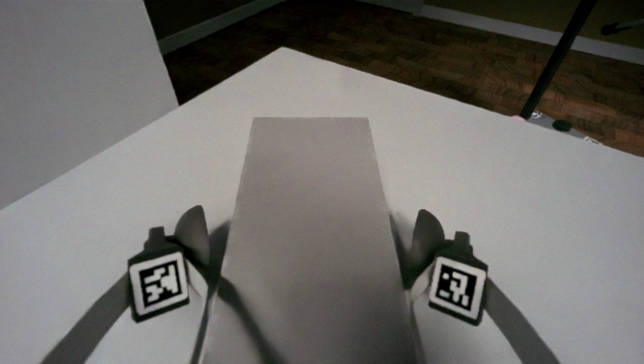

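execute_actions(actions=[{"r3":{"joints":{"gripper_m":0.04}}}], cameras=[])

execute_actions(actions=[{"r3":{"joints":{"lift_m":0.95}}}], cameras=[])

Scene clock: 34.53 s.
r1.base_odometry: x=+0.000 y=+0.000 heading=+0.000 (m, m, rad; r1's odometry frame)
r1.turned_by_wheels: +0.000 (rad since the last result)
r1.turned_by_imu: +0.000 (rad since the last result)
r1.base_tilt: forward=+0.5 right=+0.9 (deg)
r1.lidar_m: 1.67 2.12 2.15 0.74 1.24 1.14 1.15 1.02 0.94 0.94 1.18 1.66
r1.head_depth_mm: 1563 1561 1546 1537 1528 1511 1520 / 1640 1646 1640 1613 1602 1609 1597 / 1686 1710 1693 1691 1682 1672 1660 / 1745 1791 1788 1756 1761 1752 1734 / 1746 1889 1871 1868 1851 1820 1826 / 1748 1977 1938 1945 1931 1902 1920 / 1544 2084 1850 - - 2018 1988
r1.base_status: not commanded
r1.joint_positions: lift_m=+0.345 arm_m=-0.002 wrist_yaw_rad=+2.931 wrist_pitch_rad=-0.611 wrist_roll_rad=+0.014 gripper_m=+0.037 head_pan_rad=-0.003 head_tilt_rad=-0.005
r1.joint_status: not commanded
r1.motor_effort: left_wheel=+0(1) right_wheel=+0(1) lift_m=+27(27) arm_m=+0(0) wrist_yaw_rad=+0(0) wrist_pitch_rad=+3(4) wrist_roll_rad=+0(0) gripper_m=+0(0) head_pan_rad=+0(0) head_tilt_rad=+2(1) (%)
r1.hand_pose: x=+0.0198 y=+0.0484 z=+0.3175 quat_wxyz=(+0.284, +0.697, +0.139, +0.644) (m; r1's base frame)
r1.wrist_depth_mm: - - - - - - - / - - 963 880 902 894 852 / 788 802 780 749 739 722 696 / 668 659 644 643 619 628 592 / 566 567 - 562 546 528 525 / 503 - - - 465 470 463 / 450 - - - 425 419 418
r2.base_odometry: x=+0.000 y=+0.000 heading=+0.000 (m, m, rad; r2's odometry frame)
r2.turned_by_wheels: +0.000 (rad since the last result)
r2.turned_by_imu: +0.000 (rad since the last result)
r2.base_tilt: forward=+0.6 right=-0.5 (deg)
r2.lidar_m: 1.43 1.41 1.52 2.24 2.33 1.83 1.47 1.44 1.56 2.33 2.43 1.81
r2.head_depth_mm: 1714 1703 1707 1681 1672 1665 1666 / 1646 1629 1626 1613 1604 1598 1598 / 1560 1553 1549 1555 1548 1536 1524 / 1507 1498 1498 - - 1448 1465 / 1449 1443 1451 - - 1415 1418 / 1391 1378 1382 - - 1358 1367 / 1341 1332 1333 - - 1320 1301
r2.base_status: not commanded
r2.joint_positions: lift_m=+0.586 arm_m=+0.003 wrist_yaw_rad=+2.916 wrist_pitch_rad=-0.569 wrist_roll_rad=-0.014 gripper_m=+0.037 head_pan_rad=-0.014 head_tilt_rad=-0.023
r2.joint_status: not commanded
r2.motor_effort: left_wheel=+0(0) right_wheel=+0(0) lift_m=+19(19) arm_m=+0(0) wrist_yaw_rad=+0(0) wrist_pitch_rad=+4(4) wrist_roll_rad=+0(1) gripper_m=+1(0) head_pan_rad=+0(0) head_tilt_rad=+1(1) (%)
r2.hand_pose: x=+0.0241 y=+0.0498 z=+0.5666 quat_wxyz=(+0.273, +0.692, +0.123, +0.657) (m; r2's base frame)
r2.wrist_depth_mm: - - - - - - - / - - - - - - - / - - - - - - - / - - - - - 994 984 / 888 882 881 876 877 851 850 / 787 767 - 764 - 747 743 / 696 686 - 698 675 674 671
r3.base_odometry: x=+1.370 y=-0.367 heading=+1.450 (m, m, rad; r3's odometry frame)
r3.turned_by_wheels: +0.000 (rad since the last result)
r3.turned_by_imu: +0.000 (rad since the last result)
r3.base_tilt: forward=-1.1 right=-0.5 (deg)
r3.lidar_m: 0.81 1.80 1.87 2.33 1.97 1.83 3.07 2.21 0.80 0.59 0.57 0.59
r3.head_depth_mm: 1020 1179 1408 1743 1834 - - / 887 1014 1131 1400 - - - / 867 945 1000 869 - 1416 1268 / 3382 3628 1068 - 1144 1357 1266 / 3635 - - 728 997 1147 1225 / 3793 - 929 749 651 987 1129 / 3525 3716 - 706 600 867 980
r3.base_status: not commanded
r3.joint_positions: lift_m=+0.915 arm_m=+0.417 wrist_yaw_rad=+1.099 wrist_pitch_rad=-0.617 wrist_roll_rad=+0.019 gripper_m=+0.041 head_pan_rad=-1.893 head_tilt_rad=-0.593
r3.joint_status: all done
r3.motor_effort: left_wheel=-1(1) right_wheel=+0(1) lift_m=+30(30) arm_m=+3(3) wrist_yaw_rad=+2(2) wrist_pitch_rad=+7(7) wrist_roll_rad=+3(3) gripper_m=-15(91) head_pan_rad=-2(3) head_tilt_rad=-4(6) (%)
r3.hand_pose: x=+0.1522 y=-0.6505 z=+0.8858 quat_wxyz=(+0.683, +0.537, -0.469, +0.163) (m; r3's base frame)
r3.wrist_depth_mm: 187 223 - - - - - / 197 238 327 316 - - - / 208 245 249 207 262 265 - / 209 216 206 175 221 223 226 / 187 188 153 152 161 194 195 / 166 170 133 134 134 171 172 / 150 149 122 120 126 153 154
pictures: none
No camera images: the call's "cameras" was empty. Leave "cameras" out to get every camera's image.

Scene clock: 35.67 s.
r1.base_odometry: x=+0.000 y=+0.000 heading=+0.000 (m, m, rad; r1's odometry frame)
r1.turned_by_wheels: +0.000 (rad since the last result)
r1.turned_by_imu: +0.000 (rad since the last result)
r1.base_tilt: forward=+0.4 right=+0.9 (deg)
r1.lidar_m: 1.66 2.13 2.15 0.74 1.23 1.14 1.15 1.02 0.94 0.94 1.18 1.66
r1.head_depth_mm: 1576 1563 1548 1528 1523 1525 1511 / 1642 1646 1631 1625 1618 1602 1592 / 1701 1721 1693 1689 1676 1660 1660 / 1742 1806 1773 1770 1749 1772 1731 / 1730 1883 1876 1845 1837 1819 1806 / 1729 1966 1940 1958 1943 1916 1917 / 1538 2109 1850 - - 2039 2005
r1.base_status: not commanded
r1.joint_positions: lift_m=+0.345 arm_m=-0.002 wrist_yaw_rad=+2.931 wrist_pitch_rad=-0.611 wrist_roll_rad=+0.014 gripper_m=+0.037 head_pan_rad=-0.003 head_tilt_rad=-0.005
r1.joint_status: not commanded
r1.motor_effort: left_wheel=+1(1) right_wheel=+1(0) lift_m=+27(27) arm_m=+0(0) wrist_yaw_rad=+0(0) wrist_pitch_rad=+4(4) wrist_roll_rad=+0(0) gripper_m=+0(0) head_pan_rad=+0(0) head_tilt_rad=+1(1) (%)
r1.hand_pose: x=+0.0198 y=+0.0484 z=+0.3175 quat_wxyz=(+0.284, +0.697, +0.139, +0.644) (m; r1's base frame)
r1.wrist_depth_mm: - - - - - - - / - - 944 874 899 853 872 / 817 769 753 763 735 717 710 / 668 662 642 642 620 613 603 / 569 572 - 558 558 522 519 / 500 - - - 465 468 462 / 451 - - - 423 423 413
r2.base_odometry: x=+0.000 y=+0.000 heading=+0.000 (m, m, rad; r2's odometry frame)
r2.turned_by_wheels: +0.000 (rad since the last result)
r2.turned_by_imu: +0.000 (rad since the last result)
r2.base_tilt: forward=+0.6 right=-0.5 (deg)
r2.lidar_m: 1.43 1.41 1.51 2.24 2.32 1.81 1.47 1.45 1.56 2.34 2.43 1.81
r2.head_depth_mm: 1698 1711 1688 1700 1695 1678 1651 / 1645 1644 1630 1612 1605 1597 1587 / 1561 1563 1561 1562 1544 1540 1530 / 1503 1495 1487 - - 1469 1466 / 1451 1434 1440 - - 1429 1409 / 1381 1383 1389 - - 1361 1352 / 1333 1337 1341 - - 1319 1308
r2.base_status: not commanded
r2.joint_positions: lift_m=+0.586 arm_m=+0.003 wrist_yaw_rad=+2.916 wrist_pitch_rad=-0.569 wrist_roll_rad=-0.014 gripper_m=+0.037 head_pan_rad=-0.014 head_tilt_rad=-0.023
r2.joint_status: not commanded
r2.motor_effort: left_wheel=+0(0) right_wheel=+1(0) lift_m=+19(19) arm_m=+0(0) wrist_yaw_rad=+0(0) wrist_pitch_rad=+4(4) wrist_roll_rad=+0(0) gripper_m=+1(0) head_pan_rad=+0(0) head_tilt_rad=+1(1) (%)
r2.hand_pose: x=+0.0241 y=+0.0498 z=+0.5666 quat_wxyz=(+0.273, +0.692, +0.123, +0.657) (m; r2's base frame)
r2.wrist_depth_mm: - - - - - - - / - - - - - - - / - - - - - - - / - - - - - - 972 / 895 889 896 880 892 854 843 / 784 773 - 751 - 761 748 / 689 683 - 694 669 672 677
r3.base_odometry: x=+1.370 y=-0.367 heading=+1.450 (m, m, rad; r3's odometry frame)
r3.turned_by_wheels: +0.000 (rad since the last result)
r3.turned_by_imu: +0.000 (rad since the last result)
r3.base_tilt: forward=-1.2 right=-0.5 (deg)
r3.lidar_m: 0.80 1.81 1.88 2.33 1.97 1.83 3.08 2.21 0.80 0.59 0.57 0.59
r3.head_depth_mm: 1017 1178 1409 1785 - - - / 888 1011 1134 1351 - - 1224 / 869 943 1007 - - 1456 1272 / 3357 3599 - 744 1146 1360 1267 / 3653 - 957 756 993 1148 1232 / 3755 - 970 750 651 986 1130 / 3505 3706 - 721 600 865 983
r3.base_status: not commanded
r3.joint_positions: lift_m=+0.950 arm_m=+0.417 wrist_yaw_rad=+1.099 wrist_pitch_rad=-0.634 wrist_roll_rad=+0.019 gripper_m=+0.041 head_pan_rad=-1.893 head_tilt_rad=-0.593
r3.joint_status: all done
r3.motor_effort: left_wheel=-1(1) right_wheel=+0(0) lift_m=+41(44) arm_m=+3(3) wrist_yaw_rad=+1(1) wrist_pitch_rad=+14(14) wrist_roll_rad=+3(3) gripper_m=-14(15) head_pan_rad=-2(3) head_tilt_rad=-5(5) (%)
r3.hand_pose: x=+0.1496 y=-0.6492 z=+0.9172 quat_wxyz=(+0.684, +0.540, -0.464, +0.157) (m; r3's base frame)
r3.wrist_depth_mm: 188 225 - - - - - / 198 240 - - - - - / 209 257 301 209 307 - - / 223 250 243 176 261 264 267 / 224 224 153 152 193 229 231 / 197 203 133 134 132 204 206 / 178 178 121 119 125 184 185
pictures: none
No camera images: the call's "cameras" was empty. Leave "cameras" out to get every camera's image.

Stable. Tip radius ~0.75 < jamb ~1.0.

execute_actions(actions=[{"r3":{"base":{"rotate_rad":-0.87},"joints":{"lift_m":0.96,"head_pan_rad":-3.0}}}], cameras=[])

execute_actions(actions=[{"r3":{"base":{"translate_m":-0.66},"joints":{"wrist_yaw_rad":0.0,"arm_m":0.51}}}], cameras=["r3_head_camera"])

Scene clock: 38.27 s.
r1.base_odometry: x=+0.000 y=+0.000 heading=+0.000 (m, m, rad; r1's odometry frame)
r1.turned_by_wheels: +0.000 (rad since the last result)
r1.turned_by_imu: +0.000 (rad since the last result)
r1.base_tilt: forward=+0.5 right=+0.9 (deg)
r1.lidar_m: 1.66 2.12 2.15 0.74 1.23 1.14 1.15 1.02 0.93 0.95 1.18 1.66
r1.head_depth_mm: 1577 1564 1549 1532 1527 1521 1519 / 1639 1644 1630 1609 1612 1603 1596 / 1702 1720 1707 1695 1665 1681 1659 / 1740 1803 1784 1781 1740 1750 1728 / 1735 1872 1865 1846 1840 1834 1833 / 1743 1980 1947 1952 1935 1916 1908 / 1537 2060 1867 - - 2008 1986
r1.base_status: not commanded
r1.joint_positions: lift_m=+0.345 arm_m=-0.002 wrist_yaw_rad=+2.931 wrist_pitch_rad=-0.611 wrist_roll_rad=+0.014 gripper_m=+0.037 head_pan_rad=-0.003 head_tilt_rad=-0.005
r1.joint_status: not commanded
r1.motor_effort: left_wheel=+1(1) right_wheel=+0(0) lift_m=+27(27) arm_m=+0(0) wrist_yaw_rad=+0(0) wrist_pitch_rad=+3(4) wrist_roll_rad=+0(0) gripper_m=+0(0) head_pan_rad=+0(0) head_tilt_rad=+1(1) (%)
r1.hand_pose: x=+0.0198 y=+0.0484 z=+0.3175 quat_wxyz=(+0.284, +0.697, +0.139, +0.644) (m; r1's base frame)
r1.wrist_depth_mm: - - - - - - - / 987 - 948 892 905 882 850 / 802 765 768 748 733 709 719 / 654 651 635 636 630 609 610 / 584 570 - 558 550 527 523 / 503 - - - 471 467 458 / 455 - - - 426 427 417
r2.base_odometry: x=+0.000 y=+0.000 heading=+0.000 (m, m, rad; r2's odometry frame)
r2.turned_by_wheels: +0.000 (rad since the last result)
r2.turned_by_imu: +0.001 (rad since the last result)
r2.base_tilt: forward=+0.7 right=-0.5 (deg)
r2.lidar_m: 1.42 1.41 1.51 2.25 2.32 1.82 1.47 1.45 1.56 2.34 2.43 1.81
r2.head_depth_mm: 1700 1708 1694 1689 1681 1680 1672 / 1642 1631 1610 1603 1609 1582 1600 / 1559 1560 1552 1548 1557 1526 1522 / 1500 1500 1493 - - 1455 1463 / 1443 1432 1444 - - 1411 1409 / 1387 1387 1386 - - 1357 1362 / 1339 1338 1344 - - 1328 1310
r2.base_status: not commanded
r2.joint_positions: lift_m=+0.586 arm_m=+0.003 wrist_yaw_rad=+2.916 wrist_pitch_rad=-0.569 wrist_roll_rad=-0.014 gripper_m=+0.037 head_pan_rad=-0.014 head_tilt_rad=-0.023
r2.joint_status: not commanded
r2.motor_effort: left_wheel=+0(0) right_wheel=+0(0) lift_m=+19(19) arm_m=+0(0) wrist_yaw_rad=+0(0) wrist_pitch_rad=+4(4) wrist_roll_rad=-1(1) gripper_m=+1(1) head_pan_rad=+0(1) head_tilt_rad=+1(1) (%)
r2.hand_pose: x=+0.0241 y=+0.0498 z=+0.5666 quat_wxyz=(+0.273, +0.692, +0.123, +0.657) (m; r2's base frame)
r2.wrist_depth_mm: - - - - - - - / - - - - - - - / - - - - - - - / - - - - - - 983 / 891 864 909 874 879 856 865 / 786 782 - 766 - 754 764 / 696 694 - 699 670 678 673
r3.base_odometry: x=+1.370 y=-0.367 heading=+0.580 (m, m, rad; r3's odometry frame)
r3.turned_by_wheels: -0.870 (rad since the last result)
r3.turned_by_imu: -0.877 (rad since the last result)
r3.base_tilt: forward=-1.2 right=-0.4 (deg)
r3.lidar_m: 0.57 0.63 0.96 1.80 1.99 1.32 1.34 1.83 2.98 1.35 0.69 0.57
r3.head_depth_mm: 1858 1957 1395 - - - - / 1904 2015 1395 - - - - / 1966 2067 1451 2212 1796 - - / 2029 2099 1518 2244 1789 - - / 2097 1986 2302 2240 1774 - - / 2150 1956 2375 2228 1763 - - / 2217 1910 2594 2209 1747 - -
r3.base_status: done
r3.joint_positions: lift_m=+0.960 arm_m=+0.417 wrist_yaw_rad=+1.100 wrist_pitch_rad=-0.636 wrist_roll_rad=+0.019 gripper_m=+0.041 head_pan_rad=-2.993 head_tilt_rad=-0.593
r3.joint_status: all done
r3.motor_effort: left_wheel=+0(4) right_wheel=-2(8) lift_m=+39(45) arm_m=+2(3) wrist_yaw_rad=+0(1) wrist_pitch_rad=+15(15) wrist_roll_rad=+3(3) gripper_m=-15(15) head_pan_rad=-2(32) head_tilt_rad=-5(5) (%)
r3.hand_pose: x=+0.1495 y=-0.6490 z=+0.9269 quat_wxyz=(+0.684, +0.541, -0.463, +0.157) (m; r3's base frame)
r3.wrist_depth_mm: 461 470 473 484 448 492 554 / 371 376 380 390 393 563 634 / 312 314 316 210 363 669 785 / 278 296 308 176 698 827 - / 505 554 153 152 482 - - / 588 626 133 134 133 - - / 676 844 121 119 125 - -
pictures: none
No camera images: the call's "cameras" was empty. Leave "cameras" out to get every camera's image.

Scene clock: 45.93 s.
r1.base_odometry: x=+0.000 y=+0.000 heading=+0.000 (m, m, rad; r1's odometry frame)
r1.turned_by_wheels: +0.000 (rad since the last result)
r1.turned_by_imu: +0.000 (rad since the last result)
r1.base_tilt: forward=+0.4 right=+1.0 (deg)
r1.lidar_m: 1.67 2.13 2.15 0.74 1.24 1.14 1.15 1.02 0.94 0.95 1.18 1.66
r1.head_depth_mm: 1574 1559 1548 1531 1524 1512 1510 / 1621 1643 1625 1614 1605 1597 1591 / 1692 1731 1711 1682 1672 1662 1655 / 1726 1808 1773 1773 1771 1737 1744 / 1747 1897 1881 1879 1843 1833 1809 / 1738 1970 1926 1929 1918 1925 1899 / 1530 2073 1862 - - 2019 1998
r1.base_status: not commanded
r1.joint_positions: lift_m=+0.345 arm_m=-0.002 wrist_yaw_rad=+2.931 wrist_pitch_rad=-0.611 wrist_roll_rad=+0.014 gripper_m=+0.037 head_pan_rad=-0.003 head_tilt_rad=-0.005
r1.joint_status: not commanded
r1.motor_effort: left_wheel=+0(1) right_wheel=+0(0) lift_m=+27(27) arm_m=+0(0) wrist_yaw_rad=+0(0) wrist_pitch_rad=+4(3) wrist_roll_rad=+0(0) gripper_m=+0(0) head_pan_rad=+0(0) head_tilt_rad=+2(2) (%)
r1.hand_pose: x=+0.0198 y=+0.0484 z=+0.3175 quat_wxyz=(+0.284, +0.697, +0.139, +0.644) (m; r1's base frame)
r1.wrist_depth_mm: - - - - - - - / 1000 - 932 888 882 886 849 / 800 777 762 746 731 719 715 / 671 646 639 630 617 614 606 / 568 563 - 563 559 530 525 / 498 - - - 463 474 455 / 452 - - - 426 421 420
r2.base_odometry: x=+0.000 y=+0.000 heading=+0.000 (m, m, rad; r2's odometry frame)
r2.turned_by_wheels: +0.000 (rad since the last result)
r2.turned_by_imu: +0.002 (rad since the last result)
r2.base_tilt: forward=+0.6 right=-0.5 (deg)
r2.lidar_m: 1.43 1.41 1.52 2.24 2.32 1.82 1.47 1.45 1.56 2.33 2.43 1.81
r2.head_depth_mm: 1700 1705 1701 1686 1685 1667 1666 / 1635 1626 1635 1613 1619 1581 1579 / 1559 1548 1557 1562 1556 1531 1518 / 1492 1495 1495 - - 1467 1464 / 1442 1434 1437 - - 1421 1410 / 1387 1388 1405 - - 1361 1368 / 1341 1330 1344 - - 1320 1311
r2.base_status: not commanded
r2.joint_positions: lift_m=+0.586 arm_m=+0.003 wrist_yaw_rad=+2.916 wrist_pitch_rad=-0.569 wrist_roll_rad=-0.014 gripper_m=+0.037 head_pan_rad=-0.014 head_tilt_rad=-0.023
r2.joint_status: not commanded
r2.motor_effort: left_wheel=+0(0) right_wheel=+1(0) lift_m=+19(18) arm_m=+0(0) wrist_yaw_rad=-1(0) wrist_pitch_rad=+4(4) wrist_roll_rad=-1(0) gripper_m=+0(0) head_pan_rad=-1(1) head_tilt_rad=+1(1) (%)
r2.hand_pose: x=+0.0241 y=+0.0498 z=+0.5666 quat_wxyz=(+0.273, +0.692, +0.123, +0.657) (m; r2's base frame)
r2.wrist_depth_mm: - - - - - - - / - - - - - - - / - - - - - - - / - - - - - 993 981 / 893 882 904 867 900 858 848 / 769 779 - 763 - 762 744 / 690 693 - 687 665 675 674
r3.base_odometry: x=+0.818 y=-0.728 heading=+0.580 (m, m, rad; r3's odometry frame)
r3.turned_by_wheels: +0.000 (rad since the last result)
r3.turned_by_imu: +0.002 (rad since the last result)
r3.base_tilt: forward=-1.1 right=-0.3 (deg)
r3.lidar_m: 1.22 1.35 1.92 1.92 1.96 0.69 1.31 1.44 1.33 2.84 1.49 1.23
r3.head_depth_mm: 1322 1426 1325 - - - - / 1354 1473 1312 - - - - / 1398 1517 1295 983 1637 - - / 1431 1582 1286 943 1641 - - / 1484 1636 1269 934 1677 - - / 1534 1685 1249 925 1757 - - / 1576 1714 1242 951 1757 - -
r3.base_status: done
r3.joint_positions: lift_m=+0.960 arm_m=+0.510 wrist_yaw_rad=+0.001 wrist_pitch_rad=-0.636 wrist_roll_rad=+0.019 gripper_m=+0.041 head_pan_rad=-2.993 head_tilt_rad=-0.593
r3.joint_status: all done
r3.motor_effort: left_wheel=+1(2) right_wheel=-2(9) lift_m=+40(40) arm_m=+3(2) wrist_yaw_rad=-1(2) wrist_pitch_rad=+15(15) wrist_roll_rad=+3(3) gripper_m=-15(14) head_pan_rad=-3(2) head_tilt_rad=-6(6) (%)
r3.hand_pose: x=-0.0214 y=-0.8465 z=+0.9269 quat_wxyz=(+0.665, +0.219, -0.678, -0.223) (m; r3's base frame)
r3.wrist_depth_mm: - - - - - - - / - - - - - - - / - - - 211 - - - / - - - 177 - - - / - - 154 152 - - - / - - 133 133 133 - - / 975 997 121 119 125 - -
pictures: r3_head_camera (sideways: a quarter turn clockwise sets it upright)
camera_calibration (this result's frames):
r3_head_camera: T_world_to_cam=[[0.534887, 0.118468, -0.836577, 1.10386], [0.148328, -0.987911, -0.0450612, 0.0629965], [-0.831802, -0.0999854, -0.545993, 0.673965], [0, 0, 0, 1]] pos_world=[-0.0391768, -0.0011502, 1.29428]
Images, in order (width x height): r3_head_camera 896x504.

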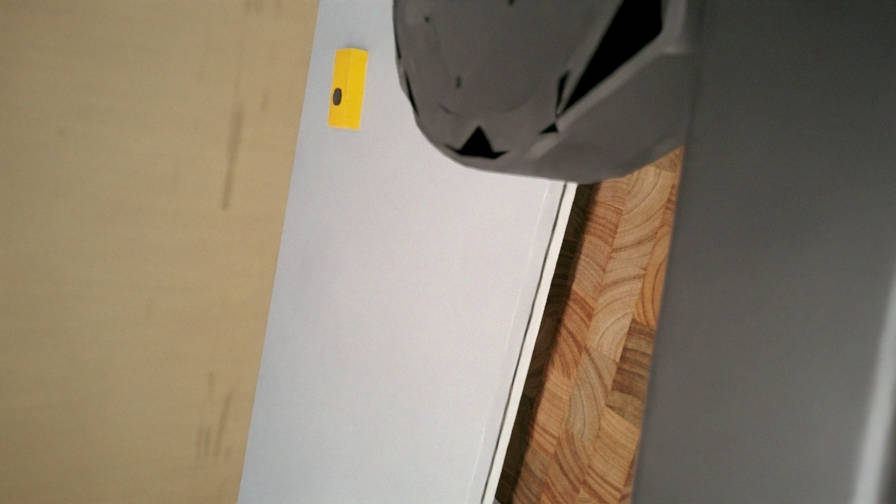

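execute_actions(actions=[{"r3":{"base":{"rotate_rad":-1.5},"joints":{"lift_m":0.85,"head_pan_rad":-1.57}}}], cameras=["r3_head_camera"])

Scene clock: 49.60 s.
r1.base_odometry: x=+0.000 y=+0.000 heading=+0.000 (m, m, rad; r1's odometry frame)
r1.turned_by_wheels: +0.000 (rad since the last result)
r1.turned_by_imu: +0.000 (rad since the last result)
r1.base_tilt: forward=+0.4 right=+1.0 (deg)
r1.lidar_m: 1.67 2.13 2.15 0.74 1.23 1.14 1.15 1.02 0.94 0.95 1.18 1.66
r1.head_depth_mm: 1578 1554 1556 1535 1531 1520 1512 / 1636 1639 1626 1622 1620 1599 1587 / 1702 1718 1705 1691 1691 1658 1664 / 1714 1785 1778 1775 1749 1750 1731 / 1749 1887 1883 1851 1848 1842 1829 / 1742 1993 1967 1955 1924 1927 1890 / 1537 2109 1872 - - 2005 1997
r1.base_status: not commanded
r1.joint_positions: lift_m=+0.345 arm_m=-0.002 wrist_yaw_rad=+2.931 wrist_pitch_rad=-0.611 wrist_roll_rad=+0.014 gripper_m=+0.037 head_pan_rad=-0.003 head_tilt_rad=-0.005
r1.joint_status: not commanded
r1.motor_effort: left_wheel=+1(0) right_wheel=+0(0) lift_m=+27(27) arm_m=+0(0) wrist_yaw_rad=+0(0) wrist_pitch_rad=+4(4) wrist_roll_rad=+0(0) gripper_m=+0(0) head_pan_rad=+0(1) head_tilt_rad=+1(2) (%)
r1.hand_pose: x=+0.0198 y=+0.0484 z=+0.3175 quat_wxyz=(+0.284, +0.697, +0.139, +0.644) (m; r1's base frame)
r1.wrist_depth_mm: - - - - - - - / - - 908 875 900 887 863 / 794 789 757 758 730 716 701 / 659 653 640 626 616 613 601 / 577 563 - 557 545 533 517 / 507 - - - 470 474 467 / 449 - - - 426 421 411
r2.base_odometry: x=+0.000 y=+0.000 heading=+0.000 (m, m, rad; r2's odometry frame)
r2.turned_by_wheels: +0.000 (rad since the last result)
r2.turned_by_imu: +0.001 (rad since the last result)
r2.base_tilt: forward=+0.7 right=-0.5 (deg)
r2.lidar_m: 1.43 1.41 1.51 2.25 2.33 1.82 1.47 1.45 1.56 2.34 2.43 1.81
r2.head_depth_mm: 1705 1694 1687 1686 1697 1655 1678 / 1633 1636 1614 1610 1602 1604 1588 / 1565 1566 1553 1564 1562 1531 1526 / 1503 1503 1496 - - 1452 1464 / 1442 1434 1443 - - 1427 1404 / 1399 1375 1389 - - 1355 1354 / 1333 1329 1336 - - 1322 1302
r2.base_status: not commanded
r2.joint_positions: lift_m=+0.586 arm_m=+0.003 wrist_yaw_rad=+2.916 wrist_pitch_rad=-0.569 wrist_roll_rad=-0.014 gripper_m=+0.037 head_pan_rad=-0.014 head_tilt_rad=-0.023
r2.joint_status: not commanded
r2.motor_effort: left_wheel=+0(0) right_wheel=+0(0) lift_m=+19(19) arm_m=+0(0) wrist_yaw_rad=+0(1) wrist_pitch_rad=+4(4) wrist_roll_rad=+0(0) gripper_m=+1(1) head_pan_rad=+1(1) head_tilt_rad=+2(1) (%)
r2.hand_pose: x=+0.0241 y=+0.0498 z=+0.5666 quat_wxyz=(+0.273, +0.692, +0.123, +0.657) (m; r2's base frame)
r2.wrist_depth_mm: - - - - - - - / - - - - - - - / - - - - - - - / - - - - 981 995 972 / 889 893 913 873 881 856 849 / 777 775 - 772 - 755 750 / 686 681 - 694 667 668 667
r3.base_odometry: x=+0.818 y=-0.728 heading=-0.920 (m, m, rad; r3's odometry frame)
r3.turned_by_wheels: -1.500 (rad since the last result)
r3.turned_by_imu: -1.512 (rad since the last result)
r3.base_tilt: forward=-1.1 right=-0.4 (deg)
r3.lidar_m: 2.56 1.43 1.22 1.22 1.39 1.92 1.92 1.88 0.69 1.31 1.35 1.34
r3.head_depth_mm: 1310 1429 1328 1003 - - 1237 / 1339 1457 1539 - 829 1465 1274 / 1371 1492 - 931 841 1497 1274 / 1401 1532 1355 845 1639 1480 1258 / 1425 1558 1270 932 1678 1473 1262 / 1455 1606 1257 929 1675 1465 1254 / 1494 1644 1245 921 1704 1462 1251
r3.base_status: done
r3.joint_positions: lift_m=+0.850 arm_m=+0.510 wrist_yaw_rad=-0.001 wrist_pitch_rad=-0.636 wrist_roll_rad=+0.019 gripper_m=+0.041 head_pan_rad=-1.577 head_tilt_rad=-0.593
r3.joint_status: all done
r3.motor_effort: left_wheel=+0(6) right_wheel=-2(12) lift_m=+32(35) arm_m=+2(3) wrist_yaw_rad=+0(2) wrist_pitch_rad=+15(15) wrist_roll_rad=+3(3) gripper_m=-15(14) head_pan_rad=+3(35) head_tilt_rad=-6(5) (%)
r3.hand_pose: x=-0.0217 y=-0.8465 z=+0.8172 quat_wxyz=(+0.665, +0.219, -0.678, -0.224) (m; r3's base frame)
r3.wrist_depth_mm: 440 452 455 465 445 455 483 / 357 363 364 371 374 368 384 / 298 300 302 212 308 311 316 / 255 257 247 177 262 266 267 / 223 225 153 152 194 232 234 / 199 204 133 134 133 206 207 / 179 180 121 119 125 185 186
pictures: r3_head_camera (sideways: a quarter turn clockwise sets it upright)
camera_calibration (this result's frames):
r3_head_camera: T_world_to_cam=[[-0.0346011, 0.546791, -0.836554, 1.1073], [0.998968, -0.0057257, -0.0450612, 0.0578076], [-0.0294289, -0.83725, -0.546028, 0.669117], [0, 0, 0, 1]] pos_world=[0.000257205, -0.0449126, 1.29428]
Images, in order (width x height): r3_head_camera 896x504.

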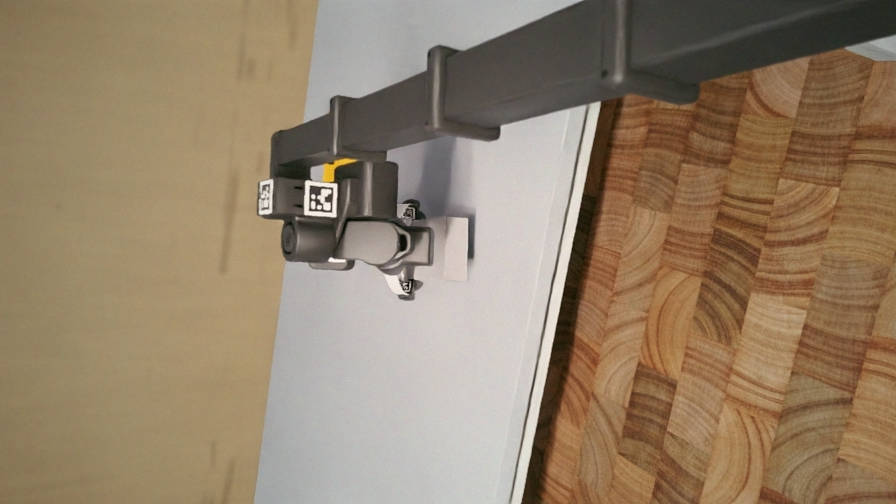

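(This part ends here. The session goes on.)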